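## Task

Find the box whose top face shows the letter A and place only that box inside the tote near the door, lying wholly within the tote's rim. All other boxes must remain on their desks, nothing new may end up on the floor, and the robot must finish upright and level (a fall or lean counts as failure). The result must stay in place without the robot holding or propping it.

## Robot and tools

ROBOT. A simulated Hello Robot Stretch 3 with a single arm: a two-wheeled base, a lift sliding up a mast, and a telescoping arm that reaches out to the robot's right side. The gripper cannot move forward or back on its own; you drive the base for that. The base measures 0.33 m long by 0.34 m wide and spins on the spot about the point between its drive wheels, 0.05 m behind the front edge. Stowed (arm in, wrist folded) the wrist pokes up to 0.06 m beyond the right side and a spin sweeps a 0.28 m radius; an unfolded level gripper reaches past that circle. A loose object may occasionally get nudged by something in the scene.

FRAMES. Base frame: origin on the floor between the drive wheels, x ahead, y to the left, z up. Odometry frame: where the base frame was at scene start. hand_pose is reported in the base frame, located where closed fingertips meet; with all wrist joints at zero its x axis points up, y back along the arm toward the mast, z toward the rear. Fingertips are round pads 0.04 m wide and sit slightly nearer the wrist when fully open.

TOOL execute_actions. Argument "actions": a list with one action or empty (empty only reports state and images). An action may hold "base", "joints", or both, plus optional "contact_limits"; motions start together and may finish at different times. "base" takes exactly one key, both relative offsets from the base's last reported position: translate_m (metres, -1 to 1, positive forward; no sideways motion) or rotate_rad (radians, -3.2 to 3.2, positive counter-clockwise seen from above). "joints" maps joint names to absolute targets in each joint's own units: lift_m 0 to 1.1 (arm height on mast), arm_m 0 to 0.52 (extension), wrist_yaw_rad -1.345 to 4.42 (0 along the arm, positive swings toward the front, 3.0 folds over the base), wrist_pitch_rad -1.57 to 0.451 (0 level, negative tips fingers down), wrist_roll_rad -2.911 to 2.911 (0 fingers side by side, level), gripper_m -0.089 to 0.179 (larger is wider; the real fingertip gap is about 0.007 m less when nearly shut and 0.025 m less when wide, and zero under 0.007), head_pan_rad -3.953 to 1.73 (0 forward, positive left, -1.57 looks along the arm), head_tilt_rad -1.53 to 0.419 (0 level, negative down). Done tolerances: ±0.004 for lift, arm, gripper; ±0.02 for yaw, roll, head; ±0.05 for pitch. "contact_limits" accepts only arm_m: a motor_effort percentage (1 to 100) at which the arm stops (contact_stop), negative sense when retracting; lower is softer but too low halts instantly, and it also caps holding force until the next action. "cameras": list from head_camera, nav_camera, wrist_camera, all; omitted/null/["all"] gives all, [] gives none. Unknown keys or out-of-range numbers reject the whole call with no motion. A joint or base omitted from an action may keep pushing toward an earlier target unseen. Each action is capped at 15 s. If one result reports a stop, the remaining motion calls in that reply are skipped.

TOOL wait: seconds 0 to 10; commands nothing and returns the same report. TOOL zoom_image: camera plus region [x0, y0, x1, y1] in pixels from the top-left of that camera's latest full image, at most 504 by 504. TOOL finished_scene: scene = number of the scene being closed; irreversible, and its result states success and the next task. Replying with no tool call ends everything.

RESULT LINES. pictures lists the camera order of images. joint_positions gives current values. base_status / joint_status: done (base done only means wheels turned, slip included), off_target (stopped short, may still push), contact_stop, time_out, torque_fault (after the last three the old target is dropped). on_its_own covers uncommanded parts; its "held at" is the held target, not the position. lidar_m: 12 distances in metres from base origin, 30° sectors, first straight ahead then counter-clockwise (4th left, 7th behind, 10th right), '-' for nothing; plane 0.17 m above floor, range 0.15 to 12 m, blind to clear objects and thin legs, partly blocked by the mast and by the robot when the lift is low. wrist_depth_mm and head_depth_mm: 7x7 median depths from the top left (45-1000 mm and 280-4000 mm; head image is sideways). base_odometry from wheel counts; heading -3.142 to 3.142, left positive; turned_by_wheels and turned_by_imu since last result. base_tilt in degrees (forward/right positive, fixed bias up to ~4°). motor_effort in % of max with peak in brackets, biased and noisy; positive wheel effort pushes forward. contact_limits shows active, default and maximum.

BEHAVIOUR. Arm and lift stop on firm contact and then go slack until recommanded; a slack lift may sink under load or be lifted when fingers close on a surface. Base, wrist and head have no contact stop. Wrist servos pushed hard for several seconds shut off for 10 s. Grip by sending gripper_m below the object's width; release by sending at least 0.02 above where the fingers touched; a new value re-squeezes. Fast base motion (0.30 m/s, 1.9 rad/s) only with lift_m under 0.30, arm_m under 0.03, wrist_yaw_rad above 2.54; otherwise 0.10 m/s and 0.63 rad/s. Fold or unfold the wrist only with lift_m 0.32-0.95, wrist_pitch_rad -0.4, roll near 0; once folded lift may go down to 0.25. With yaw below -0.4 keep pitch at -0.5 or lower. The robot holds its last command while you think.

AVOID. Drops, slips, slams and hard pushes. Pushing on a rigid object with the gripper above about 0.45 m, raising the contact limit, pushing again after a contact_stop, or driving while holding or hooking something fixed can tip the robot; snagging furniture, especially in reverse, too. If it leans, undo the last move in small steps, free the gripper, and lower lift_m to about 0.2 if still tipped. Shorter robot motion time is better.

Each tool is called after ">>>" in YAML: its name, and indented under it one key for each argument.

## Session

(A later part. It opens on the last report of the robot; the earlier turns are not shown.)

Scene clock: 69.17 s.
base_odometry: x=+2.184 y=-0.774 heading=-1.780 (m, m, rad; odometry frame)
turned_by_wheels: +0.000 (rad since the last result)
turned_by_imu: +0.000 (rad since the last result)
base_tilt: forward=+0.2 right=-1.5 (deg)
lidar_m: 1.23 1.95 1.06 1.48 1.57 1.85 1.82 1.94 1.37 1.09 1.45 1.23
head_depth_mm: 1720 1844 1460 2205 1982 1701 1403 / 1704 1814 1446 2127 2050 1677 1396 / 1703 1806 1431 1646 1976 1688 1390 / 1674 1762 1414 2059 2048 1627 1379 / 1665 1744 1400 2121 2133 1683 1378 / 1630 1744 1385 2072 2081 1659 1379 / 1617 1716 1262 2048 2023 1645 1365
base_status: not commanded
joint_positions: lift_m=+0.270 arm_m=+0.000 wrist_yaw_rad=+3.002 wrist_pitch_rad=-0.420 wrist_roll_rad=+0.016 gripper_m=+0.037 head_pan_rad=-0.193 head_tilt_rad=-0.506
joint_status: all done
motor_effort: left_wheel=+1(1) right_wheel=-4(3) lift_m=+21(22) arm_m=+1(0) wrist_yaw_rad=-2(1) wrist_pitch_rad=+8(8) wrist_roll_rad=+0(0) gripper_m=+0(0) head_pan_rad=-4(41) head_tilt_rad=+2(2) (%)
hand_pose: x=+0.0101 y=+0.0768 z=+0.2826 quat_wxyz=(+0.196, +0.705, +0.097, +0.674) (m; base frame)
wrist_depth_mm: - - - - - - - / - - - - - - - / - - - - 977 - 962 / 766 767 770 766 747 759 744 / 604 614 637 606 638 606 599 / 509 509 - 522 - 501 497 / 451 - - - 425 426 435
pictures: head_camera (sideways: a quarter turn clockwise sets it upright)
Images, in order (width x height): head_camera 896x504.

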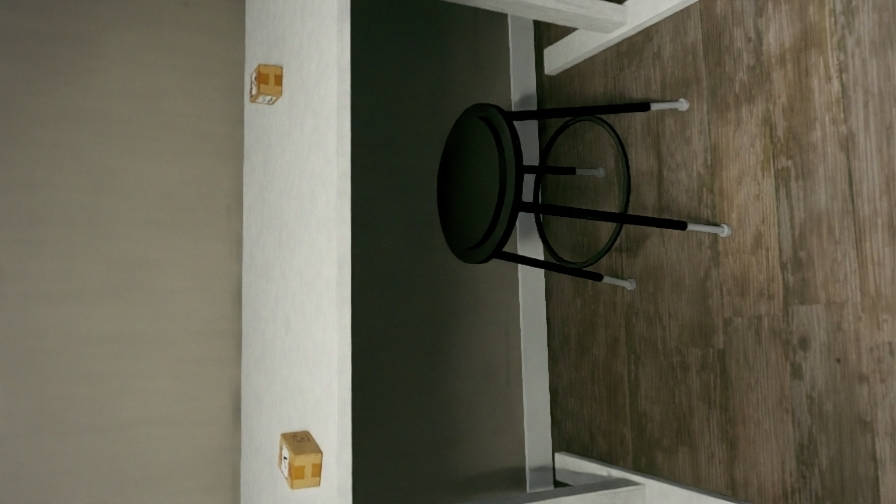

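>>> execute_actions:
  actions:
    - {"base":{"rotate_rad":0.4}}
  cameras: []

>>> execute_actions:
  actions:
    - {"base":{"translate_m":0.65},"joints":{"lift_m":0.94,"head_tilt_rad":-0.9}}
  cameras: ["nav_camera"]

>>> execute_actions:
  actions:
    - {"base":{"rotate_rad":1.04},"joints":{"lift_m":1.03,"head_pan_rad":-1.57,"wrist_yaw_rad":1.5}}
  cameras: ["nav_camera"]

>>> execute_actions:
  actions:
    - {"joints":{"wrist_yaw_rad":0,"wrist_pitch_rad":-0.45,"gripper_m":0.15}}
  cameras: ["nav_camera","wrist_camera"]

Scene clock: 85.80 s.
base_odometry: x=+2.184 y=-0.774 heading=-1.380 (m, m, rad; odometry frame)
turned_by_wheels: +0.400 (rad since the last result)
turned_by_imu: +0.407 (rad since the last result)
base_tilt: forward=+0.2 right=-1.5 (deg)
lidar_m: 1.53 1.05 1.48 1.33 1.91 1.82 1.87 1.37 1.09 1.45 1.39 1.23
head_depth_mm: 1600 1722 1329 1992 2073 1685 1392 / 1649 1766 1325 2048 2148 1680 1393 / 1682 1793 1432 2119 2105 1690 1385 / 1722 1858 1415 2137 1973 1691 1395 / 1788 1930 2031 2260 2103 1672 1378 / 1818 1980 2131 2355 2096 1679 1380 / 1890 2019 2190 2422 2126 1642 1369
base_status: done
joint_positions: lift_m=+0.270 arm_m=+0.000 wrist_yaw_rad=+3.002 wrist_pitch_rad=-0.420 wrist_roll_rad=+0.016 gripper_m=+0.037 head_pan_rad=-0.193 head_tilt_rad=-0.506
joint_status: not commanded
motor_effort: left_wheel=-4(10) right_wheel=+4(11) lift_m=+21(22) arm_m=+1(0) wrist_yaw_rad=-2(2) wrist_pitch_rad=+8(8) wrist_roll_rad=+0(0) gripper_m=+1(0) head_pan_rad=-4(3) head_tilt_rad=+2(2) (%)
hand_pose: x=+0.0101 y=+0.0768 z=+0.2826 quat_wxyz=(+0.196, +0.705, +0.097, +0.674) (m; base frame)
wrist_depth_mm: - - - - - - - / - - - - - - - / - - - - - - 930 / 742 777 752 733 751 749 715 / 613 610 629 611 627 600 601 / 513 518 - 524 - 507 499 / 450 - - - 418 421 428
pictures: none
No camera images: the call's "cameras" was empty. Leave "cameras" out to get every camera's image.

Scene clock: 92.77 s.
base_odometry: x=+2.307 y=-1.413 heading=-1.380 (m, m, rad; odometry frame)
turned_by_wheels: +0.000 (rad since the last result)
turned_by_imu: +0.008 (rad since the last result)
base_tilt: forward=+0.3 right=-1.5 (deg)
lidar_m: 1.41 1.24 0.79 0.72 1.62 2.39 2.46 1.46 1.56 1.09 0.82 0.90
head_depth_mm: 845 644 1547 1678 1476 1299 1155 / 844 642 1580 1700 1477 1292 1160 / 837 641 1600 1587 1440 1292 1146 / 1245 639 1736 1689 1464 1289 1145 / 1339 1414 1823 1694 1460 1289 1154 / 1378 1580 1850 1698 1470 1282 1147 / 1429 1665 1917 1690 1448 1279 1140
base_status: done
joint_positions: lift_m=+0.940 arm_m=+0.000 wrist_yaw_rad=+3.001 wrist_pitch_rad=-0.419 wrist_roll_rad=+0.016 gripper_m=+0.037 head_pan_rad=-0.193 head_tilt_rad=-0.889
joint_status: all done
motor_effort: left_wheel=-4(11) right_wheel=+4(9) lift_m=+37(36) arm_m=+0(0) wrist_yaw_rad=-1(2) wrist_pitch_rad=+7(8) wrist_roll_rad=+0(0) gripper_m=+0(1) head_pan_rad=-3(4) head_tilt_rad=-3(20) (%)
hand_pose: x=+0.0101 y=+0.0768 z=+0.9520 quat_wxyz=(+0.196, +0.705, +0.097, +0.674) (m; base frame)
wrist_depth_mm: - - 823 904 - - 918 / - - 509 452 - - 953 / - - - - - - - / - - - - - - - / - - - - - - - / - - - - - - - / - - - - - - -
pictures: nav_camera (sideways: a quarter turn counterclockwise sets it upright)
Images, in order (width x height): nav_camera 672x504.

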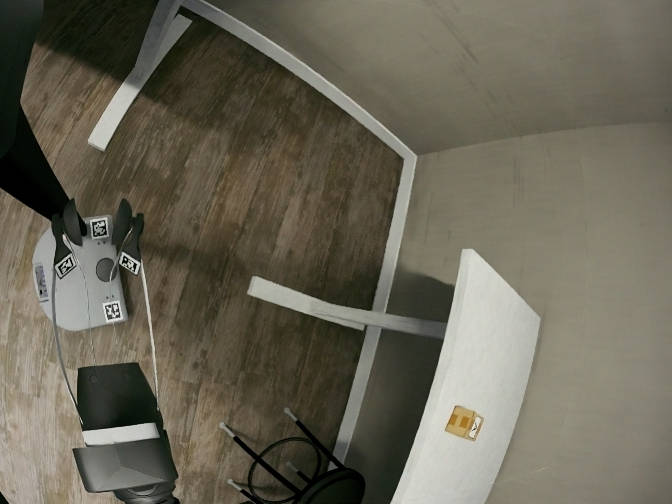

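Scene clock: 95.37 s.
base_odometry: x=+2.307 y=-1.413 heading=-0.340 (m, m, rad; odometry frame)
turned_by_wheels: +1.040 (rad since the last result)
turned_by_imu: +1.057 (rad since the last result)
base_tilt: forward=+0.2 right=-1.5 (deg)
lidar_m: 1.18 0.72 1.59 2.39 2.46 1.46 1.52 1.41 0.83 0.90 1.40 1.24
head_depth_mm: 931 - - - 1414 1305 1163 / 922 - - - 1421 1287 1155 / 918 - - - 1399 1295 1151 / 835 638 1674 1794 - 1270 1152 / 829 636 1547 1682 - 1264 1150 / 826 634 1660 1785 - 1261 1145 / 823 634 1573 - - 1265 1147
base_status: done
joint_positions: lift_m=+1.030 arm_m=+0.000 wrist_yaw_rad=+1.502 wrist_pitch_rad=-0.419 wrist_roll_rad=+0.016 gripper_m=+0.037 head_pan_rad=-1.563 head_tilt_rad=-0.889
joint_status: all done
motor_effort: left_wheel=-5(9) right_wheel=+4(6) lift_m=+36(38) arm_m=+0(1) wrist_yaw_rad=-3(5) wrist_pitch_rad=+7(8) wrist_roll_rad=+0(0) gripper_m=+1(0) head_pan_rad=-3(41) head_tilt_rad=-3(3) (%)
hand_pose: x=+0.2024 y=-0.1607 z=+1.0421 quat_wxyz=(+0.603, +0.582, -0.410, +0.360) (m; base frame)
wrist_depth_mm: 949 960 989 - - - - / 824 813 - - - - - / 550 585 - - - - - / 403 707 - - - - - / 337 - - - - - - / - - - - - - - / - - - - - - -
pictures: nav_camera (sideways: a quarter turn counterclockwise sets it upright)
Images, in order (width x height): nav_camera 672x504.

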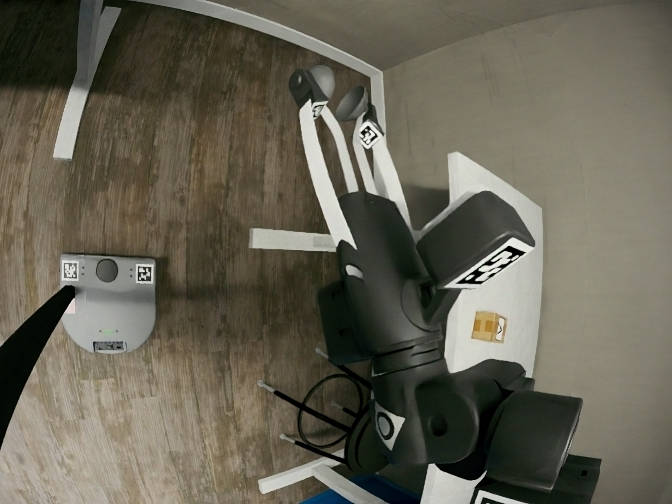

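Scene clock: 97.13 s.
base_odometry: x=+2.307 y=-1.413 heading=-0.340 (m, m, rad; odometry frame)
turned_by_wheels: +0.000 (rad since the last result)
turned_by_imu: +0.000 (rad since the last result)
base_tilt: forward=+0.2 right=-1.5 (deg)
lidar_m: 1.18 0.72 1.59 2.39 2.45 1.47 1.52 1.41 0.82 0.91 1.40 1.24
head_depth_mm: 931 - - - - 1301 1156 / 925 - - - - 1269 1150 / 915 - - - - 1271 1153 / 835 636 1631 1670 1445 1294 1153 / 830 636 1577 1568 1447 1294 1144 / 828 632 1680 1684 1460 1288 1142 / 824 633 1648 1690 1455 1281 1141
base_status: not commanded
joint_positions: lift_m=+1.030 arm_m=+0.000 wrist_yaw_rad=+0.003 wrist_pitch_rad=-0.461 wrist_roll_rad=+0.016 gripper_m=+0.150 head_pan_rad=-1.563 head_tilt_rad=-0.889
joint_status: all done
motor_effort: left_wheel=-5(5) right_wheel=+4(5) lift_m=+36(36) arm_m=+1(0) wrist_yaw_rad=-3(4) wrist_pitch_rad=+5(7) wrist_roll_rad=+1(0) gripper_m=+2(80) head_pan_rad=-4(4) head_tilt_rad=-3(4) (%)
hand_pose: x=-0.0209 y=-0.3639 z=+1.0327 quat_wxyz=(+0.683, +0.162, -0.693, -0.162) (m; base frame)
wrist_depth_mm: - - - - - - - / - - 682 660 661 654 653 / - 476 480 452 447 473 471 / - 384 387 381 382 380 382 / - - - - - 922 893 / - - - - - - 742 / - - - - - - -
pictures: nav_camera (sideways: a quarter turn counterclockwise sets it upright), wrist_camera
Images, in order (width x height): nav_camera 672x504, wrist_camera 644x364.

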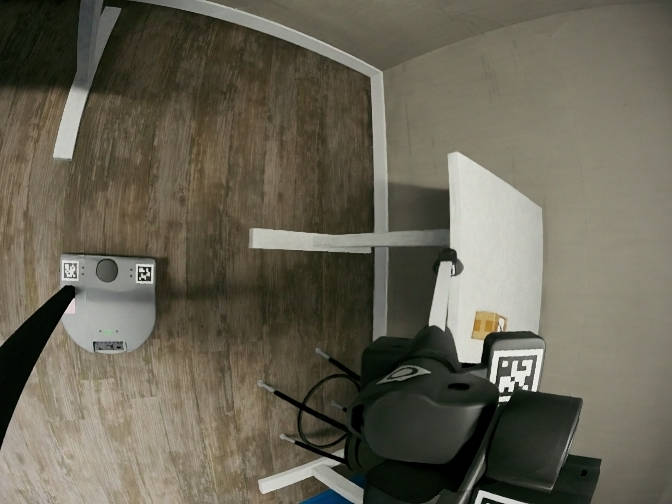

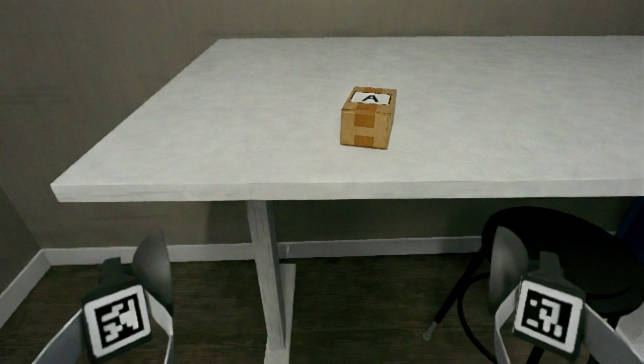

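>>> execute_actions:
  actions:
    - {"base":{"translate_m":-0.06},"joints":{"lift_m":0.99,"arm_m":0.15}}
  cameras: ["wrist_camera"]

>>> execute_actions:
  actions:
    - {"joints":{"lift_m":0.972,"arm_m":0.32}}
  cameras: ["wrist_camera"]

Scene clock: 106.43 s.
base_odometry: x=+2.251 y=-1.393 heading=-0.340 (m, m, rad; odometry frame)
turned_by_wheels: +0.000 (rad since the last result)
turned_by_imu: +0.000 (rad since the last result)
base_tilt: forward=+0.2 right=-1.5 (deg)
lidar_m: 0.81 0.77 1.62 2.39 2.44 1.41 1.51 1.36 0.79 0.92 1.40 1.30
head_depth_mm: - - 1742 1662 1474 1295 1153 / - - 1761 1711 1478 1292 1151 / - - - 1705 1466 1290 1149 / 873 629 1715 1700 1471 1284 1149 / 831 657 1669 1668 1462 1304 1145 / 828 632 1141 1621 1459 1292 1151 / 821 631 1654 1690 1460 1285 1143
base_status: done
joint_positions: lift_m=+0.990 arm_m=+0.150 wrist_yaw_rad=+0.001 wrist_pitch_rad=-0.463 wrist_roll_rad=+0.016 gripper_m=+0.150 head_pan_rad=-1.563 head_tilt_rad=-0.889
joint_status: all done
motor_effort: left_wheel=-5(9) right_wheel=+3(4) lift_m=+21(32) arm_m=+3(3) wrist_yaw_rad=-2(3) wrist_pitch_rad=+5(5) wrist_roll_rad=+0(0) gripper_m=+1(1) head_pan_rad=-4(3) head_tilt_rad=-3(3) (%)
hand_pose: x=-0.0213 y=-0.5131 z=+0.9930 quat_wxyz=(+0.683, +0.162, -0.693, -0.163) (m; base frame)
wrist_depth_mm: 852 871 866 851 867 847 886 / 904 548 543 532 534 536 515 / 387 385 386 270 376 374 371 / 297 302 300 276 292 293 290 / 243 242 242 241 241 245 240 / - - 781 - - 814 636 / - - - - - - 589
pictures: wrist_camera
Images, in order (width x height): wrist_camera 644x364.

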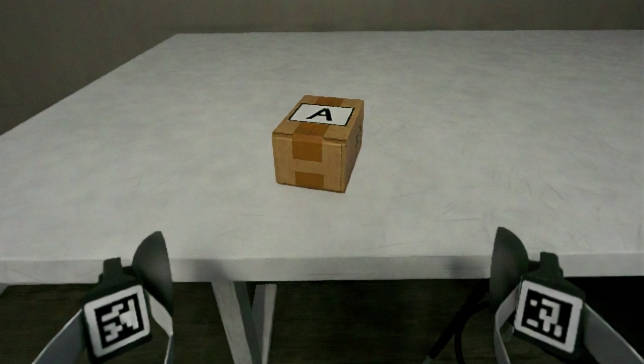

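Scene clock: 108.93 s.
base_odometry: x=+2.251 y=-1.393 heading=-0.340 (m, m, rad; odometry frame)
turned_by_wheels: +0.000 (rad since the last result)
turned_by_imu: +0.001 (rad since the last result)
base_tilt: forward=+0.2 right=-1.5 (deg)
lidar_m: 0.81 0.77 1.62 2.39 2.45 1.41 1.51 1.36 0.79 0.92 1.41 1.30
head_depth_mm: 778 632 1660 1668 1473 1293 1155 / - 622 1671 1695 1461 1298 1157 / - 601 1679 1708 1458 1288 1152 / 832 617 1650 1689 1467 1292 1145 / 830 626 1664 1663 1441 1286 1153 / 825 634 1133 1606 1461 1283 1148 / 821 634 1662 1695 1458 1285 1142
base_status: not commanded
joint_positions: lift_m=+0.972 arm_m=+0.320 wrist_yaw_rad=+0.001 wrist_pitch_rad=-0.463 wrist_roll_rad=+0.016 gripper_m=+0.150 head_pan_rad=-1.563 head_tilt_rad=-0.889
joint_status: all done
motor_effort: left_wheel=-5(5) right_wheel=+3(3) lift_m=+22(21) arm_m=+4(3) wrist_yaw_rad=-2(2) wrist_pitch_rad=+5(5) wrist_roll_rad=+0(0) gripper_m=+0(0) head_pan_rad=-3(4) head_tilt_rad=-4(3) (%)
hand_pose: x=-0.0213 y=-0.6831 z=+0.9750 quat_wxyz=(+0.683, +0.162, -0.693, -0.164) (m; base frame)
wrist_depth_mm: 716 711 705 725 722 722 720 / 741 493 480 475 481 467 474 / 344 345 338 337 336 340 331 / 267 264 266 174 261 261 257 / 216 216 207 142 208 216 212 / 182 - 124 120 174 180 180 / - 153 120 108 156 151 156
pictures: wrist_camera
Images, in order (width x height): wrist_camera 644x364.

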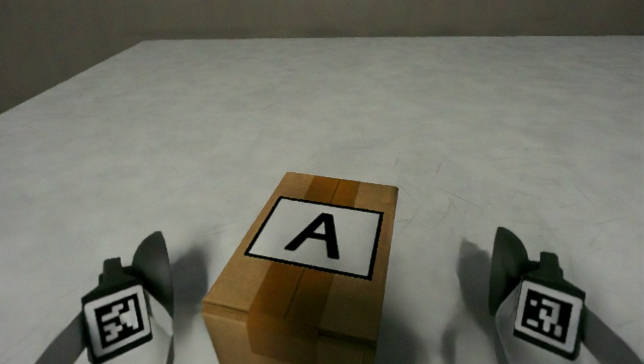

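>>> execute_actions:
  actions:
    - {"joints":{"gripper_m":0.03}}
  cameras: []

>>> execute_actions:
  actions:
    - {"joints":{"lift_m":1.02}}
  cameras: ["wrist_camera"]

>>> execute_actions:
  actions:
    - {"joints":{"arm_m":0,"wrist_pitch_rad":-0.4}}
  cameras: []

>>> execute_actions:
  actions:
    - {"joints":{"lift_m":0.9,"wrist_yaw_rad":1.5,"head_pan_rad":0}}
  cameras: []

>>> execute_actions:
  actions:
    - {"base":{"rotate_rad":2.12},"joints":{"lift_m":0.29,"wrist_yaw_rad":2.62}}
  cameras: ["nav_camera"]

>>> execute_actions:
  actions:
    - {"base":{"translate_m":1}}
  cameras: []

>>> execute_actions:
  actions:
    - {"base":{"translate_m":0.8}}
  cameras: ["nav_camera"]

Scene clock: 125.03 s.
base_odometry: x=+2.251 y=-1.393 heading=-0.340 (m, m, rad; odometry frame)
turned_by_wheels: +0.000 (rad since the last result)
turned_by_imu: +0.001 (rad since the last result)
base_tilt: forward=+0.2 right=-1.5 (deg)
lidar_m: 0.81 0.77 1.62 2.39 2.45 1.41 1.51 1.36 0.79 0.92 1.40 1.30
head_depth_mm: 778 635 1654 1678 1475 1296 1151 / - 620 1685 1714 1474 1288 1153 / - 601 1679 1697 1464 1293 1153 / 831 617 1683 1692 1462 1286 1148 / 829 636 1677 1654 1447 1289 1149 / 828 634 1132 1610 1445 1286 1148 / 824 630 1658 1671 1463 1278 1142
base_status: not commanded
joint_positions: lift_m=+0.972 arm_m=+0.320 wrist_yaw_rad=+0.001 wrist_pitch_rad=-0.464 wrist_roll_rad=+0.016 gripper_m=+0.031 head_pan_rad=-1.563 head_tilt_rad=-0.889
joint_status: all done
motor_effort: left_wheel=-5(5) right_wheel=+4(4) lift_m=+21(22) arm_m=+4(3) wrist_yaw_rad=-2(2) wrist_pitch_rad=+6(6) wrist_roll_rad=+0(0) gripper_m=-17(90) head_pan_rad=-4(4) head_tilt_rad=-3(4) (%)
hand_pose: x=-0.0213 y=-0.6829 z=+0.9747 quat_wxyz=(+0.683, +0.162, -0.693, -0.164) (m; base frame)
wrist_depth_mm: 704 715 708 732 742 718 726 / 743 482 472 471 474 468 469 / 341 341 337 336 337 334 335 / 266 265 262 173 250 263 257 / 217 214 216 140 151 212 211 / 181 183 124 121 118 180 179 / 157 158 149 129 125 152 155
pictures: none
No camera images: the call's "cameras" was empty. Leave "cameras" out to get every camera's image.

Scene clock: 126.30 s.
base_odometry: x=+2.251 y=-1.393 heading=-0.340 (m, m, rad; odometry frame)
turned_by_wheels: +0.000 (rad since the last result)
turned_by_imu: +0.000 (rad since the last result)
base_tilt: forward=+0.2 right=-1.5 (deg)
lidar_m: 0.81 0.77 1.62 2.39 2.45 1.41 1.52 1.36 0.79 0.92 1.41 1.30
head_depth_mm: 809 643 1645 1682 1474 1296 1160 / 777 643 1670 1702 1465 1289 1156 / - 638 1675 1694 1470 1290 1153 / 890 637 1664 1708 1463 1296 1153 / 826 635 1661 1663 1444 1286 1149 / 826 634 1136 1602 1469 1282 1146 / 820 632 1642 1689 1463 1283 1148
base_status: not commanded
joint_positions: lift_m=+1.020 arm_m=+0.320 wrist_yaw_rad=+0.001 wrist_pitch_rad=-0.471 wrist_roll_rad=+0.016 gripper_m=+0.031 head_pan_rad=-1.563 head_tilt_rad=-0.889
joint_status: all done
motor_effort: left_wheel=-4(5) right_wheel=+4(3) lift_m=+37(40) arm_m=+3(3) wrist_yaw_rad=-2(1) wrist_pitch_rad=+9(9) wrist_roll_rad=+0(0) gripper_m=-17(18) head_pan_rad=-3(4) head_tilt_rad=-3(4) (%)
hand_pose: x=-0.0213 y=-0.6820 z=+1.0205 quat_wxyz=(+0.682, +0.164, -0.693, -0.166) (m; base frame)
wrist_depth_mm: 725 725 717 730 741 740 749 / 768 615 612 604 607 599 602 / 468 439 438 435 437 432 429 / 347 343 343 174 322 336 336 / 279 280 281 141 151 277 277 / 238 238 124 121 119 236 235 / 205 204 194 129 125 198 203
pictures: wrist_camera
Images, in order (width x height): wrist_camera 644x364.

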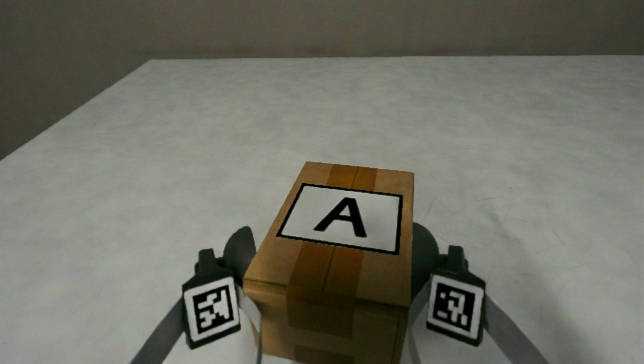

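Scene clock: 129.87 s.
base_odometry: x=+2.251 y=-1.393 heading=-0.340 (m, m, rad; odometry frame)
turned_by_wheels: +0.000 (rad since the last result)
turned_by_imu: +0.001 (rad since the last result)
base_tilt: forward=+0.3 right=-1.5 (deg)
lidar_m: 0.81 0.77 1.62 2.39 2.45 1.41 1.52 1.36 0.79 0.91 1.41 1.30
head_depth_mm: 848 - - - - 1279 1151 / 861 - - - - 1253 1151 / 839 - - - - 1268 1144 / 838 639 380 1634 1449 1289 1149 / 834 635 1675 1663 1442 1275 1148 / 825 634 1127 1622 1466 1285 1147 / 821 631 1652 1670 1454 1285 1146
base_status: not commanded
joint_positions: lift_m=+1.020 arm_m=+0.001 wrist_yaw_rad=+0.001 wrist_pitch_rad=-0.429 wrist_roll_rad=+0.016 gripper_m=+0.031 head_pan_rad=-1.563 head_tilt_rad=-0.889
joint_status: all done
motor_effort: left_wheel=-5(4) right_wheel=+4(3) lift_m=+38(37) arm_m=-2(2) wrist_yaw_rad=-1(1) wrist_pitch_rad=+11(11) wrist_roll_rad=+0(0) gripper_m=-18(19) head_pan_rad=-4(3) head_tilt_rad=-3(3) (%)
hand_pose: x=-0.0213 y=-0.3685 z=+1.0298 quat_wxyz=(+0.686, +0.150, -0.696, -0.152) (m; base frame)
wrist_depth_mm: - - - - - - - / - - 732 722 707 703 703 / - 502 489 497 499 487 491 / 377 374 377 174 371 378 386 / - - - 141 151 881 - / - - 124 120 119 755 742 / - - - 128 125 - -
pictures: none
No camera images: the call's "cameras" was empty. Leave "cameras" out to get every camera's image.

Scene clock: 131.80 s.
base_odometry: x=+2.251 y=-1.393 heading=-0.340 (m, m, rad; odometry frame)
turned_by_wheels: +0.000 (rad since the last result)
turned_by_imu: +0.000 (rad since the last result)
base_tilt: forward=+0.2 right=-1.5 (deg)
lidar_m: 0.81 0.77 1.62 2.39 2.44 1.42 1.51 1.36 0.79 0.92 1.41 1.30
head_depth_mm: 1132 1292 1534 1679 1478 387 1154 / 1122 1299 1514 1689 1480 1293 1149 / 1118 1290 1504 1670 1467 1286 1153 / 1113 1287 1495 1666 1477 1288 1145 / 1074 1277 1485 1658 1449 1293 1151 / 824 631 528 1124 1385 1263 1144 / 822 630 513 1647 1458 1275 1147
base_status: not commanded
joint_positions: lift_m=+0.900 arm_m=+0.001 wrist_yaw_rad=+1.497 wrist_pitch_rad=-0.429 wrist_roll_rad=+0.016 gripper_m=+0.031 head_pan_rad=-0.007 head_tilt_rad=-0.889
joint_status: all done
motor_effort: left_wheel=-5(5) right_wheel=+3(4) lift_m=+22(29) arm_m=-1(2) wrist_yaw_rad=+3(3) wrist_pitch_rad=+11(11) wrist_roll_rad=+0(0) gripper_m=-18(18) head_pan_rad=+3(42) head_tilt_rad=-3(4) (%)
hand_pose: x=+0.2011 y=-0.1620 z=+0.9106 quat_wxyz=(+0.606, +0.583, -0.408, +0.355) (m; base frame)
wrist_depth_mm: 590 697 - - - - - / 352 - - - - - - / - - - - - - - / - - - 174 - - - / - - - 141 151 - - / - - 124 121 119 - - / - - - 129 125 - -
pictures: none
No camera images: the call's "cameras" was empty. Leave "cameras" out to get every camera's image.

Scene clock: 138.17 s.
base_odometry: x=+2.251 y=-1.393 heading=+1.779 (m, m, rad; odometry frame)
turned_by_wheels: +2.120 (rad since the last result)
turned_by_imu: +2.154 (rad since the last result)
base_tilt: forward=+0.3 right=-1.5 (deg)
lidar_m: 1.93 1.41 1.62 1.05 1.00 0.92 1.41 1.29 0.77 0.78 1.62 2.39
head_depth_mm: 2183 2340 2040 1725 1465 1306 1145 / 2284 2435 2036 1716 1482 1296 1156 / 2357 2504 2015 1684 1487 1292 1155 / 2509 2504 1994 1704 1454 1291 1147 / 2613 2486 2005 1713 1469 1283 1147 / 2830 2481 2006 1691 1458 1284 1147 / 1743 1987 1950 1666 1451 1291 1145
base_status: done
joint_positions: lift_m=+0.290 arm_m=+0.001 wrist_yaw_rad=+2.617 wrist_pitch_rad=-0.428 wrist_roll_rad=+0.016 gripper_m=+0.031 head_pan_rad=-0.007 head_tilt_rad=-0.889
joint_status: all done
motor_effort: left_wheel=-5(8) right_wheel=+4(7) lift_m=+22(23) arm_m=-1(2) wrist_yaw_rad=+3(5) wrist_pitch_rad=+12(11) wrist_roll_rad=+0(0) gripper_m=-18(17) head_pan_rad=+3(3) head_tilt_rad=-4(4) (%)
hand_pose: x=+0.0904 y=+0.0476 z=+0.3006 quat_wxyz=(+0.324, +0.711, -0.036, +0.623) (m; base frame)
wrist_depth_mm: - - - - - - - / - - - - - - - / - - - - - - - / 811 788 778 174 724 782 795 / 640 634 628 141 151 636 626 / 537 528 125 120 119 520 520 / - 465 290 129 125 439 447
pictures: nav_camera (sideways: a quarter turn counterclockwise sets it upright)
Images, in order (width x height): nav_camera 672x504.

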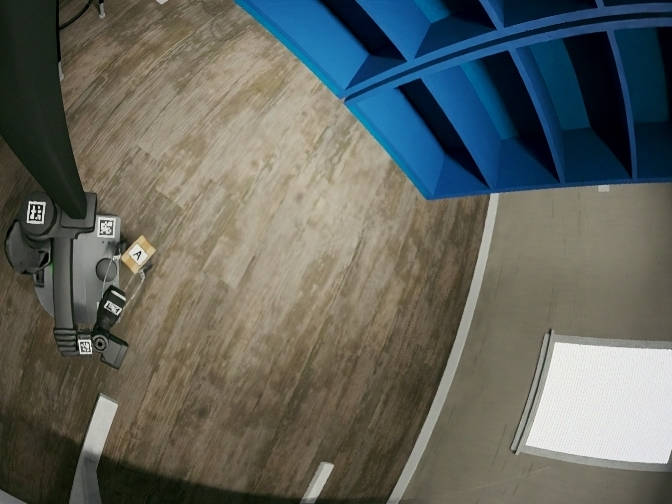

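Scene clock: 143.17 s.
base_odometry: x=+2.044 y=-0.414 heading=+1.779 (m, m, rad; odometry frame)
turned_by_wheels: +0.000 (rad since the last result)
turned_by_imu: +0.010 (rad since the last result)
base_tilt: forward=+0.2 right=-1.5 (deg)
lidar_m: 1.57 1.00 1.29 0.91 1.68 1.51 1.88 1.40 1.72 1.38 1.58 1.52
head_depth_mm: 1359 1515 1756 1706 1482 1303 1156 / 1424 1627 1868 1690 1466 1298 1150 / 1505 1696 1925 1690 1474 1293 1152 / 1582 1812 1969 1709 1456 1290 1144 / 1672 1941 2024 1692 1452 1297 1148 / 1778 2055 2018 1683 1467 1288 1142 / 1890 2234 2004 1683 1459 1282 1141
base_status: done
joint_positions: lift_m=+0.290 arm_m=+0.001 wrist_yaw_rad=+2.618 wrist_pitch_rad=-0.428 wrist_roll_rad=+0.016 gripper_m=+0.031 head_pan_rad=-0.007 head_tilt_rad=-0.890
joint_status: not commanded
motor_effort: left_wheel=-5(8) right_wheel=+4(10) lift_m=+22(22) arm_m=-2(2) wrist_yaw_rad=+2(3) wrist_pitch_rad=+11(11) wrist_roll_rad=+0(1) gripper_m=-18(19) head_pan_rad=+2(2) head_tilt_rad=-3(3) (%)
hand_pose: x=+0.0903 y=+0.0477 z=+0.3006 quat_wxyz=(+0.324, +0.711, -0.036, +0.623) (m; base frame)
wrist_depth_mm: - 838 - - - 911 - / - - - - - - - / 958 936 926 955 945 961 - / 804 791 787 175 734 775 761 / 638 635 631 141 151 618 621 / 533 529 124 121 119 528 522 / - 466 287 128 125 441 444
pictures: none
No camera images: the call's "cameras" was empty. Leave "cameras" out to get every camera's image.

Scene clock: 147.70 s.
base_odometry: x=+1.878 y=+0.368 heading=+1.779 (m, m, rad; odometry frame)
turned_by_wheels: +0.000 (rad since the last result)
turned_by_imu: +0.008 (rad since the last result)
base_tilt: forward=+0.2 right=-1.5 (deg)
lidar_m: 0.86 1.17 0.52 0.48 1.16 2.00 2.67 2.11 1.66 1.18 0.86 0.83
head_depth_mm: 728 815 930 1079 1283 1298 1144 / 765 862 991 1157 1380 1290 1154 / 804 914 1064 1246 1423 1287 1151 / 848 970 1128 1360 1459 1285 1149 / 901 1040 1222 1483 1468 1295 1151 / 954 1107 1324 1593 1457 1280 1145 / 1013 1191 1445 1626 1459 1272 1146
base_status: done
joint_positions: lift_m=+0.290 arm_m=+0.001 wrist_yaw_rad=+2.618 wrist_pitch_rad=-0.428 wrist_roll_rad=+0.016 gripper_m=+0.031 head_pan_rad=-0.007 head_tilt_rad=-0.890
joint_status: not commanded
motor_effort: left_wheel=-5(9) right_wheel=+4(12) lift_m=+22(23) arm_m=-2(2) wrist_yaw_rad=+2(3) wrist_pitch_rad=+11(11) wrist_roll_rad=+0(0) gripper_m=-18(18) head_pan_rad=+3(3) head_tilt_rad=-3(3) (%)
hand_pose: x=+0.0903 y=+0.0477 z=+0.3006 quat_wxyz=(+0.324, +0.711, -0.036, +0.623) (m; base frame)
wrist_depth_mm: 839 827 659 - - - 954 / 917 914 641 - - - 940 / 862 860 654 - - - 905 / 650 646 648 174 741 759 765 / 603 610 614 140 151 622 621 / 532 536 125 121 119 523 514 / - 463 285 129 125 443 445
pictures: nav_camera (sideways: a quarter turn counterclockwise sets it upright)
Images, in order (width x height): nav_camera 672x504.

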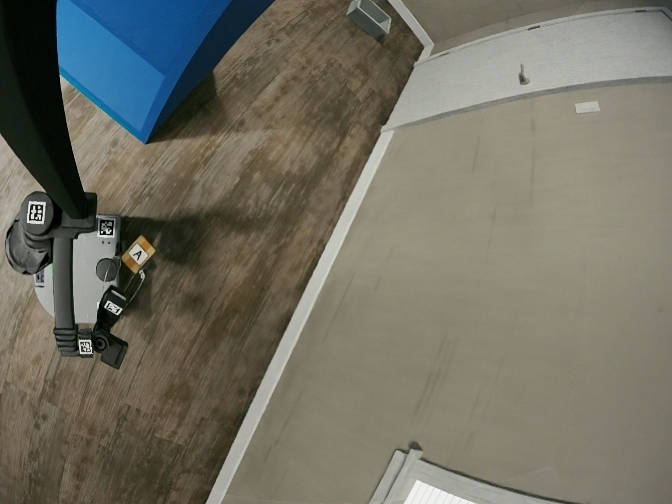

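>>> execute_actions:
  actions:
    - {"base":{"translate_m":0.42}}
  cameras: []

>>> execute_actions:
  actions:
    - {"base":{"rotate_rad":1.07}}
  cameras: ["nav_camera"]

>>> execute_actions:
  actions:
    - {"base":{"translate_m":1}}
  cameras: ["nav_camera","head_camera"]

Scene clock: 157.13 s.
base_odometry: x=+1.791 y=+0.779 heading=+1.779 (m, m, rad; odometry frame)
turned_by_wheels: +0.000 (rad since the last result)
turned_by_imu: +0.005 (rad since the last result)
base_tilt: forward=+0.2 right=-1.5 (deg)
lidar_m: 0.48 0.66 1.75 0.70 0.66 1.39 3.08 1.93 1.83 0.66 0.49 0.47
head_depth_mm: 395 444 504 585 696 855 1086 / 415 468 537 628 759 955 1131 / 437 496 573 678 829 1083 1147 / 459 525 613 737 923 1224 1147 / 486 562 665 808 1036 1270 1146 / 517 601 722 898 1183 1291 1149 / 550 651 788 1006 1358 1285 1151
base_status: done
joint_positions: lift_m=+0.290 arm_m=+0.001 wrist_yaw_rad=+2.618 wrist_pitch_rad=-0.428 wrist_roll_rad=+0.016 gripper_m=+0.031 head_pan_rad=-0.007 head_tilt_rad=-0.890
joint_status: not commanded
motor_effort: left_wheel=-5(8) right_wheel=+3(8) lift_m=+22(22) arm_m=-3(2) wrist_yaw_rad=+2(2) wrist_pitch_rad=+11(11) wrist_roll_rad=+0(0) gripper_m=-18(18) head_pan_rad=+3(3) head_tilt_rad=-3(3) (%)
hand_pose: x=+0.0902 y=+0.0477 z=+0.3006 quat_wxyz=(+0.324, +0.711, -0.036, +0.623) (m; base frame)
wrist_depth_mm: - - - - - 803 524 / 654 - - - - 793 522 / 665 - - - - 775 520 / 669 807 771 173 747 709 523 / 618 624 626 141 152 620 507 / 532 528 125 121 118 517 481 / - 463 290 128 125 439 450
pictures: none
No camera images: the call's "cameras" was empty. Leave "cameras" out to get every camera's image.

Scene clock: 159.23 s.
base_odometry: x=+1.791 y=+0.779 heading=+2.849 (m, m, rad; odometry frame)
turned_by_wheels: +1.070 (rad since the last result)
turned_by_imu: +1.086 (rad since the last result)
base_tilt: forward=+0.2 right=-1.5 (deg)
lidar_m: 1.89 0.69 0.55 1.39 3.22 1.92 1.70 0.65 0.48 0.47 0.49 0.68
head_depth_mm: 1555 1551 1526 1564 1425 1294 1152 / 2169 2277 1981 1701 1475 1287 1161 / 2213 2401 2026 1707 1459 1290 1152 / 2221 2404 2011 1707 1471 1293 1150 / 2272 2403 2012 1701 1454 1284 1145 / 2245 2410 1988 1693 1457 1295 1152 / 2243 2433 1997 1678 1469 1280 1141
base_status: done
joint_positions: lift_m=+0.290 arm_m=+0.001 wrist_yaw_rad=+2.618 wrist_pitch_rad=-0.428 wrist_roll_rad=+0.016 gripper_m=+0.031 head_pan_rad=-0.007 head_tilt_rad=-0.890
joint_status: not commanded
motor_effort: left_wheel=-5(11) right_wheel=+4(12) lift_m=+22(22) arm_m=-2(1) wrist_yaw_rad=+3(2) wrist_pitch_rad=+11(11) wrist_roll_rad=+0(0) gripper_m=-18(17) head_pan_rad=+3(2) head_tilt_rad=-3(3) (%)
hand_pose: x=+0.0902 y=+0.0477 z=+0.3006 quat_wxyz=(+0.324, +0.711, -0.036, +0.623) (m; base frame)
wrist_depth_mm: - - - 565 634 - - / - - - 606 709 - - / - - 970 665 762 - - / 793 775 791 174 752 767 778 / 637 635 632 141 152 627 618 / 534 529 124 120 119 526 521 / - 462 290 129 125 437 445
pictures: nav_camera (sideways: a quarter turn counterclockwise sets it upright)
Images, in order (width x height): nav_camera 672x504.

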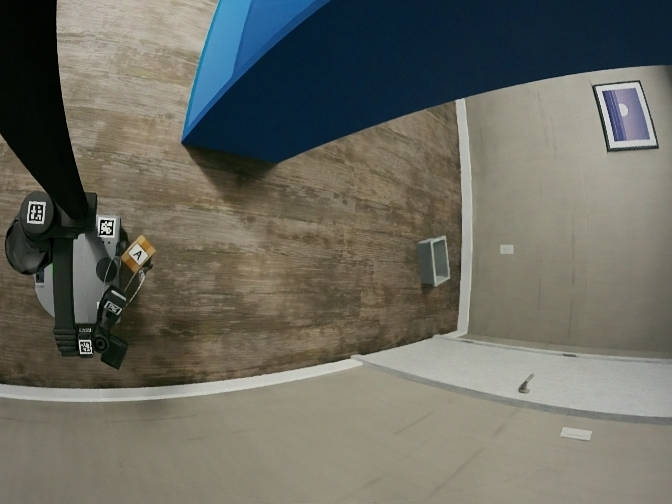

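Scene clock: 164.33 s.
base_odometry: x=+0.834 y=+1.068 heading=+2.848 (m, m, rad; odometry frame)
turned_by_wheels: +0.000 (rad since the last result)
turned_by_imu: +0.010 (rad since the last result)
base_tilt: forward=+0.2 right=-1.5 (deg)
lidar_m: 1.44 1.51 2.11 1.01 0.60 0.68 1.74 0.68 0.51 0.49 0.51 0.70
head_depth_mm: 1299 1485 1650 1597 1457 1294 1158 / 1299 1481 1725 1683 1469 1295 1154 / 1301 1501 1754 1692 1477 1294 1155 / 1315 1499 1750 1698 1433 1304 1156 / 1314 1505 1772 1685 1416 1291 1146 / 1323 1505 1785 1689 1456 1281 1141 / 1330 1514 1761 1685 1446 1279 1150
base_status: done
joint_positions: lift_m=+0.290 arm_m=+0.001 wrist_yaw_rad=+2.618 wrist_pitch_rad=-0.428 wrist_roll_rad=+0.016 gripper_m=+0.031 head_pan_rad=-0.007 head_tilt_rad=-0.890
joint_status: not commanded
motor_effort: left_wheel=-4(9) right_wheel=+4(10) lift_m=+22(22) arm_m=-2(2) wrist_yaw_rad=+2(2) wrist_pitch_rad=+11(11) wrist_roll_rad=+0(0) gripper_m=-18(17) head_pan_rad=+2(2) head_tilt_rad=-3(3) (%)
hand_pose: x=+0.0902 y=+0.0477 z=+0.3006 quat_wxyz=(+0.324, +0.711, -0.036, +0.623) (m; base frame)
wrist_depth_mm: - - - - - - - / - - - - - - - / - - - - - - - / 803 791 782 175 740 778 727 / 635 624 633 141 151 621 622 / 531 535 124 121 119 518 517 / - 458 289 128 125 443 447
pictures: head_camera (sideways: a quarter turn clockwise sets it upright), nav_camera (sideways: a quarter turn counterclockwise sets it upright)
Images, in order (width x height): head_camera 896x504, nav_camera 672x504.

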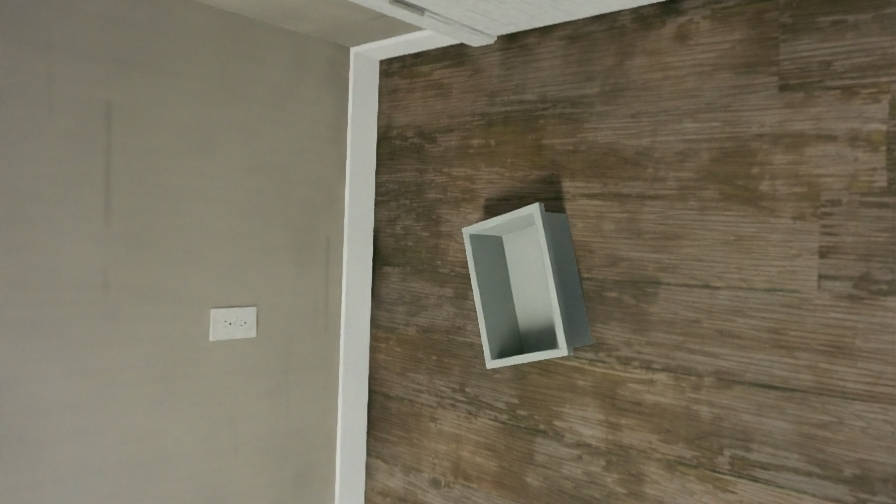

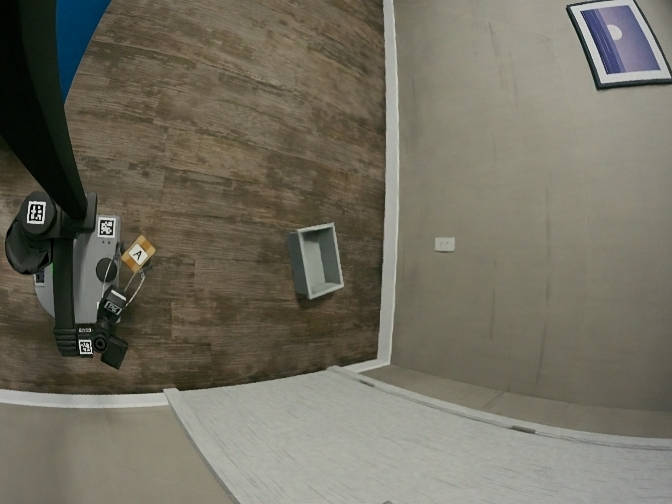

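>>> execute_actions:
  actions:
    - {"base":{"translate_m":0.26}}
  cameras: []

>>> execute_actions:
  actions:
    - {"base":{"rotate_rad":1.55},"joints":{"lift_m":0.36,"wrist_yaw_rad":0,"head_pan_rad":-1.57,"head_tilt_rad":-1.1}}
  cameras: []

>>> execute_actions:
  actions:
    - {"base":{"translate_m":0.1},"joints":{"wrist_pitch_rad":-0.9,"arm_m":0.345,"lift_m":0.3}}
  cameras: ["wrist_camera","head_camera"]

Scene clock: 178.30 s.
base_odometry: x=+0.585 y=+1.144 heading=+2.848 (m, m, rad; odometry frame)
turned_by_wheels: +0.000 (rad since the last result)
turned_by_imu: +0.003 (rad since the last result)
base_tilt: forward=+0.2 right=-1.5 (deg)
lidar_m: 1.18 1.24 1.74 1.89 0.75 0.72 1.76 0.69 0.52 0.47 0.51 0.71
head_depth_mm: 1057 1210 1404 1600 1456 1294 1149 / 1058 1212 1412 1639 1471 1290 1145 / 1058 1211 1422 1639 1470 1288 1157 / 1070 1224 1426 1632 1409 1263 1148 / 1070 1228 1432 1640 1468 1261 1146 / 1072 1225 1441 1637 1470 1257 1147 / 1072 1236 1460 1633 1450 1278 1152
base_status: done
joint_positions: lift_m=+0.290 arm_m=+0.001 wrist_yaw_rad=+2.618 wrist_pitch_rad=-0.428 wrist_roll_rad=+0.016 gripper_m=+0.031 head_pan_rad=-0.007 head_tilt_rad=-0.890
joint_status: not commanded
motor_effort: left_wheel=-5(10) right_wheel=+4(11) lift_m=+22(22) arm_m=-2(2) wrist_yaw_rad=+2(2) wrist_pitch_rad=+11(12) wrist_roll_rad=+0(0) gripper_m=-17(18) head_pan_rad=+3(3) head_tilt_rad=-3(3) (%)
hand_pose: x=+0.0902 y=+0.0477 z=+0.3006 quat_wxyz=(+0.324, +0.711, -0.036, +0.623) (m; base frame)
wrist_depth_mm: - - - - - - 909 / - - - - - - 980 / - - - - - - 940 / 771 779 790 174 751 769 607 / 629 638 637 141 151 597 484 / 528 536 124 121 119 529 494 / - 458 286 128 125 437 441
pictures: none
No camera images: the call's "cameras" was empty. Leave "cameras" out to get every camera's image.

Scene clock: 181.57 s.
base_odometry: x=+0.585 y=+1.144 heading=-1.885 (m, m, rad; odometry frame)
turned_by_wheels: +1.550 (rad since the last result)
turned_by_imu: +1.575 (rad since the last result)
base_tilt: forward=+0.2 right=-1.5 (deg)
lidar_m: 2.03 0.77 0.72 1.87 0.71 0.52 0.47 0.50 0.70 1.18 1.23 1.69
head_depth_mm: 1181 1398 1587 1444 1323 1208 1116 / 1177 1407 1615 1467 1324 1228 - / 1186 1410 1627 1476 1323 1244 - / 1183 1413 1604 1419 1256 1215 - / 1197 1413 1593 1423 1308 1210 1115 / 1188 1424 1603 1461 1321 1209 1117 / 1193 1430 1591 1467 1323 1200 1110
base_status: done
joint_positions: lift_m=+0.360 arm_m=+0.001 wrist_yaw_rad=+0.003 wrist_pitch_rad=-0.428 wrist_roll_rad=+0.016 gripper_m=+0.031 head_pan_rad=-1.563 head_tilt_rad=-1.087
joint_status: all done
motor_effort: left_wheel=-5(11) right_wheel=+4(12) lift_m=+37(41) arm_m=-2(1) wrist_yaw_rad=-3(5) wrist_pitch_rad=+11(11) wrist_roll_rad=+0(0) gripper_m=-19(17) head_pan_rad=-4(42) head_tilt_rad=-4(15) (%)
hand_pose: x=-0.0210 y=-0.3686 z=+0.3700 quat_wxyz=(+0.686, +0.150, -0.696, -0.151) (m; base frame)
wrist_depth_mm: 856 828 843 848 855 817 612 / 912 940 900 916 890 881 639 / - - - - - 977 581 / 921 931 902 174 876 873 585 / 734 726 595 140 151 730 597 / 608 610 124 121 119 611 560 / 531 532 457 129 125 512 526
pictures: none
No camera images: the call's "cameras" was empty. Leave "cameras" out to get every camera's image.

Scene clock: 185.30 s.
base_odometry: x=+0.554 y=+1.048 heading=-1.885 (m, m, rad; odometry frame)
turned_by_wheels: +0.000 (rad since the last result)
turned_by_imu: +0.001 (rad since the last result)
base_tilt: forward=+0.3 right=-1.5 (deg)
lidar_m: 2.02 0.76 0.66 2.24 0.85 0.62 0.57 0.61 0.84 1.19 1.24 1.70
head_depth_mm: 1181 1402 1605 1464 1325 1210 1120 / 1189 1397 1606 1469 1328 1215 - / 1181 1413 1605 1510 1308 1219 - / 1190 1406 1612 1481 1305 1212 - / 1187 1418 1591 1468 1334 1209 1116 / 1193 1428 1597 1478 1315 1208 1106 / 1196 1427 1595 1461 1322 1213 1117
base_status: done
joint_positions: lift_m=+0.300 arm_m=+0.345 wrist_yaw_rad=+0.001 wrist_pitch_rad=-0.912 wrist_roll_rad=+0.016 gripper_m=+0.031 head_pan_rad=-1.563 head_tilt_rad=-1.087
joint_status: all done
motor_effort: left_wheel=-5(5) right_wheel=+3(8) lift_m=+22(34) arm_m=+3(5) wrist_yaw_rad=-1(3) wrist_pitch_rad=+5(10) wrist_roll_rad=+0(0) gripper_m=-17(16) head_pan_rad=-3(4) head_tilt_rad=-4(4) (%)
hand_pose: x=-0.0215 y=-0.6274 z=+0.2216 quat_wxyz=(+0.630, +0.309, -0.639, -0.314) (m; base frame)
wrist_depth_mm: 590 592 602 595 578 603 587 / 533 535 528 530 531 527 532 / 484 471 484 470 475 478 473 / 440 428 437 174 310 424 436 / 396 390 284 142 151 309 397 / 373 364 124 121 119 273 371 / 339 347 333 129 125 274 335
pictures: head_camera (sideways: a quarter turn clockwise sets it upright), wrist_camera
Images, in order (width x height): head_camera 896x504, wrist_camera 644x364.

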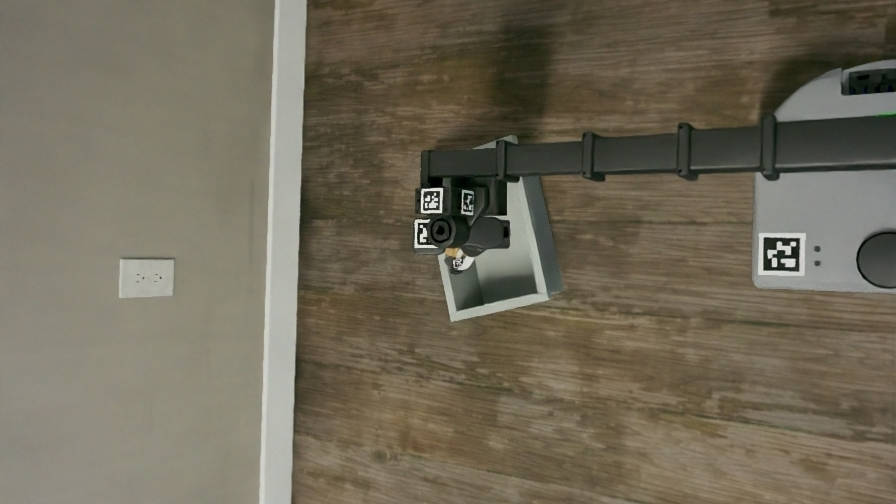

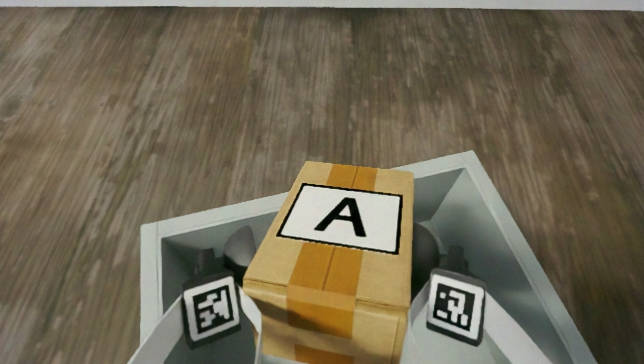

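>>> execute_actions:
  actions:
    - {"joints":{"arm_m":0.33,"lift_m":0.15}}
  cameras: ["wrist_camera"]

>>> execute_actions:
  actions:
    - {"joints":{"gripper_m":0.11}}
  cameras: []

>>> execute_actions:
  actions:
    - {"joints":{"lift_m":0.27}}
  cameras: ["wrist_camera"]

Scene clock: 191.63 s.
base_odometry: x=+0.554 y=+1.048 heading=-1.885 (m, m, rad; odometry frame)
turned_by_wheels: +0.000 (rad since the last result)
turned_by_imu: +0.001 (rad since the last result)
base_tilt: forward=+0.2 right=-1.5 (deg)
lidar_m: 2.01 0.77 0.66 2.23 0.84 0.62 0.57 0.61 0.84 1.19 1.24 1.71
head_depth_mm: 1172 1402 1598 1462 1323 1216 1123 / 1181 1396 1599 1467 1340 1217 - / 1187 1397 1611 1424 1306 1231 - / 1184 1410 1596 1496 1313 1226 - / 1180 1420 1604 1458 1333 1216 1110 / 1195 1423 1606 1468 1316 1216 1114 / 1202 1422 1594 1459 1328 1206 1105
base_status: not commanded
joint_positions: lift_m=+0.150 arm_m=+0.330 wrist_yaw_rad=+0.001 wrist_pitch_rad=-0.912 wrist_roll_rad=+0.016 gripper_m=+0.031 head_pan_rad=-1.563 head_tilt_rad=-1.087
joint_status: all done
motor_effort: left_wheel=-5(5) right_wheel=+3(3) lift_m=+22(22) arm_m=-2(4) wrist_yaw_rad=-2(1) wrist_pitch_rad=+5(5) wrist_roll_rad=+1(0) gripper_m=-17(18) head_pan_rad=-4(4) head_tilt_rad=-4(4) (%)
hand_pose: x=-0.0215 y=-0.6130 z=+0.0716 quat_wxyz=(+0.630, +0.309, -0.639, -0.314) (m; base frame)
wrist_depth_mm: 363 364 356 174 181 194 181 / 158 161 176 192 213 221 172 / 167 190 208 231 261 248 179 / 163 220 254 174 258 253 186 / 153 226 240 141 152 240 192 / 148 208 124 121 118 223 200 / 142 181 201 128 125 203 197
pictures: wrist_camera
Images, in order (width x height): wrist_camera 644x364.

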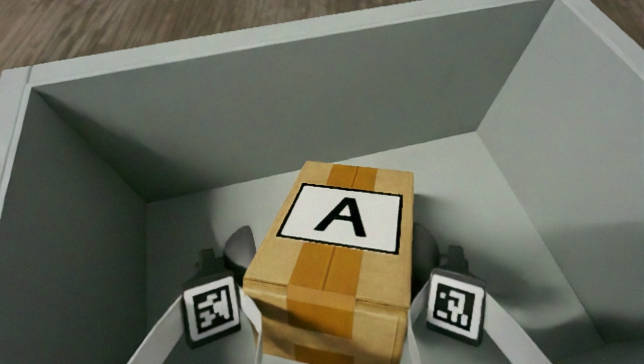

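Scene clock: 192.93 s.
base_odometry: x=+0.554 y=+1.048 heading=-1.885 (m, m, rad; odometry frame)
turned_by_wheels: +0.000 (rad since the last result)
turned_by_imu: +0.000 (rad since the last result)
base_tilt: forward=+0.2 right=-1.5 (deg)
lidar_m: 2.02 0.77 0.65 2.25 0.84 0.62 0.57 0.61 0.84 1.18 1.24 1.71
head_depth_mm: 1172 1399 1605 1460 1325 1210 1113 / 1172 1409 1617 1483 1334 1219 - / 1180 1405 1594 1432 1306 1227 - / 1189 1411 1601 1475 1306 1215 - / 1183 1421 1598 1470 1323 1212 1115 / 1191 1434 1604 1470 1329 1207 1114 / 1195 1442 1601 1466 1318 1203 1111
base_status: not commanded
joint_positions: lift_m=+0.150 arm_m=+0.330 wrist_yaw_rad=+0.001 wrist_pitch_rad=-0.912 wrist_roll_rad=+0.016 gripper_m=+0.110 head_pan_rad=-1.563 head_tilt_rad=-1.087
joint_status: all done
motor_effort: left_wheel=-5(5) right_wheel=+3(3) lift_m=+22(22) arm_m=-2(1) wrist_yaw_rad=-1(1) wrist_pitch_rad=+5(5) wrist_roll_rad=+0(0) gripper_m=+1(79) head_pan_rad=-3(4) head_tilt_rad=-4(4) (%)
hand_pose: x=-0.0215 y=-0.6130 z=+0.0716 quat_wxyz=(+0.630, +0.309, -0.639, -0.314) (m; base frame)
wrist_depth_mm: 369 359 359 175 181 193 181 / 159 162 175 192 210 221 174 / 167 190 209 231 260 249 178 / 162 220 252 263 258 250 186 / 154 223 241 187 237 238 193 / 149 187 218 173 219 225 201 / 142 193 207 160 200 201 195
pictures: none
No camera images: the call's "cameras" was empty. Leave "cameras" out to get every camera's image.

Scene clock: 194.87 s.
base_odometry: x=+0.554 y=+1.048 heading=-1.885 (m, m, rad; odometry frame)
turned_by_wheels: +0.000 (rad since the last result)
turned_by_imu: +0.000 (rad since the last result)
base_tilt: forward=+0.2 right=-1.4 (deg)
lidar_m: 2.02 0.76 0.65 2.24 0.84 0.62 0.57 0.61 0.84 1.18 1.23 1.71
head_depth_mm: 1172 1399 1599 1466 1327 1216 1119 / 1178 1408 1592 1467 1331 1214 - / 1190 1413 1615 1513 1328 1237 - / 1184 1413 1593 1476 1318 1220 - / 1193 1420 1598 1446 1327 1210 1114 / 1191 1427 1608 1451 1330 1207 1105 / 1190 1440 1602 1450 1325 1209 1109
base_status: not commanded
joint_positions: lift_m=+0.270 arm_m=+0.330 wrist_yaw_rad=+0.001 wrist_pitch_rad=-0.912 wrist_roll_rad=+0.016 gripper_m=+0.110 head_pan_rad=-1.563 head_tilt_rad=-1.087
joint_status: all done
motor_effort: left_wheel=-4(5) right_wheel=+4(3) lift_m=+37(37) arm_m=-1(2) wrist_yaw_rad=-1(1) wrist_pitch_rad=+5(5) wrist_roll_rad=+0(0) gripper_m=+1(0) head_pan_rad=-4(4) head_tilt_rad=-4(4) (%)
hand_pose: x=-0.0215 y=-0.6130 z=+0.1909 quat_wxyz=(+0.630, +0.309, -0.639, -0.314) (m; base frame)
wrist_depth_mm: 549 553 548 544 550 535 547 / 498 490 487 493 480 493 484 / 442 434 442 443 438 438 438 / 401 402 275 294 335 300 400 / 371 299 328 357 370 273 370 / 340 339 340 341 337 255 337 / 316 248 315 268 313 305 214
pictures: wrist_camera
Images, in order (width x height): wrist_camera 644x364.

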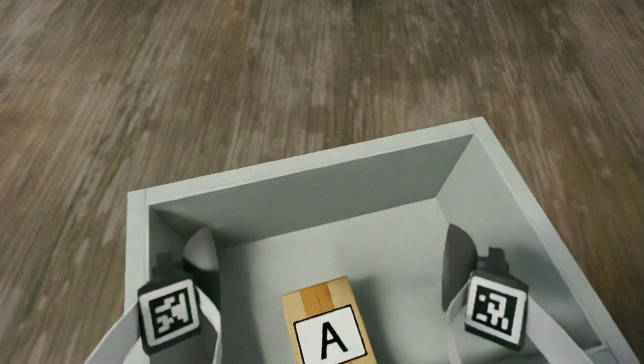

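>>> finished_scene:
  scene: 2

The scene is finished: the task was done.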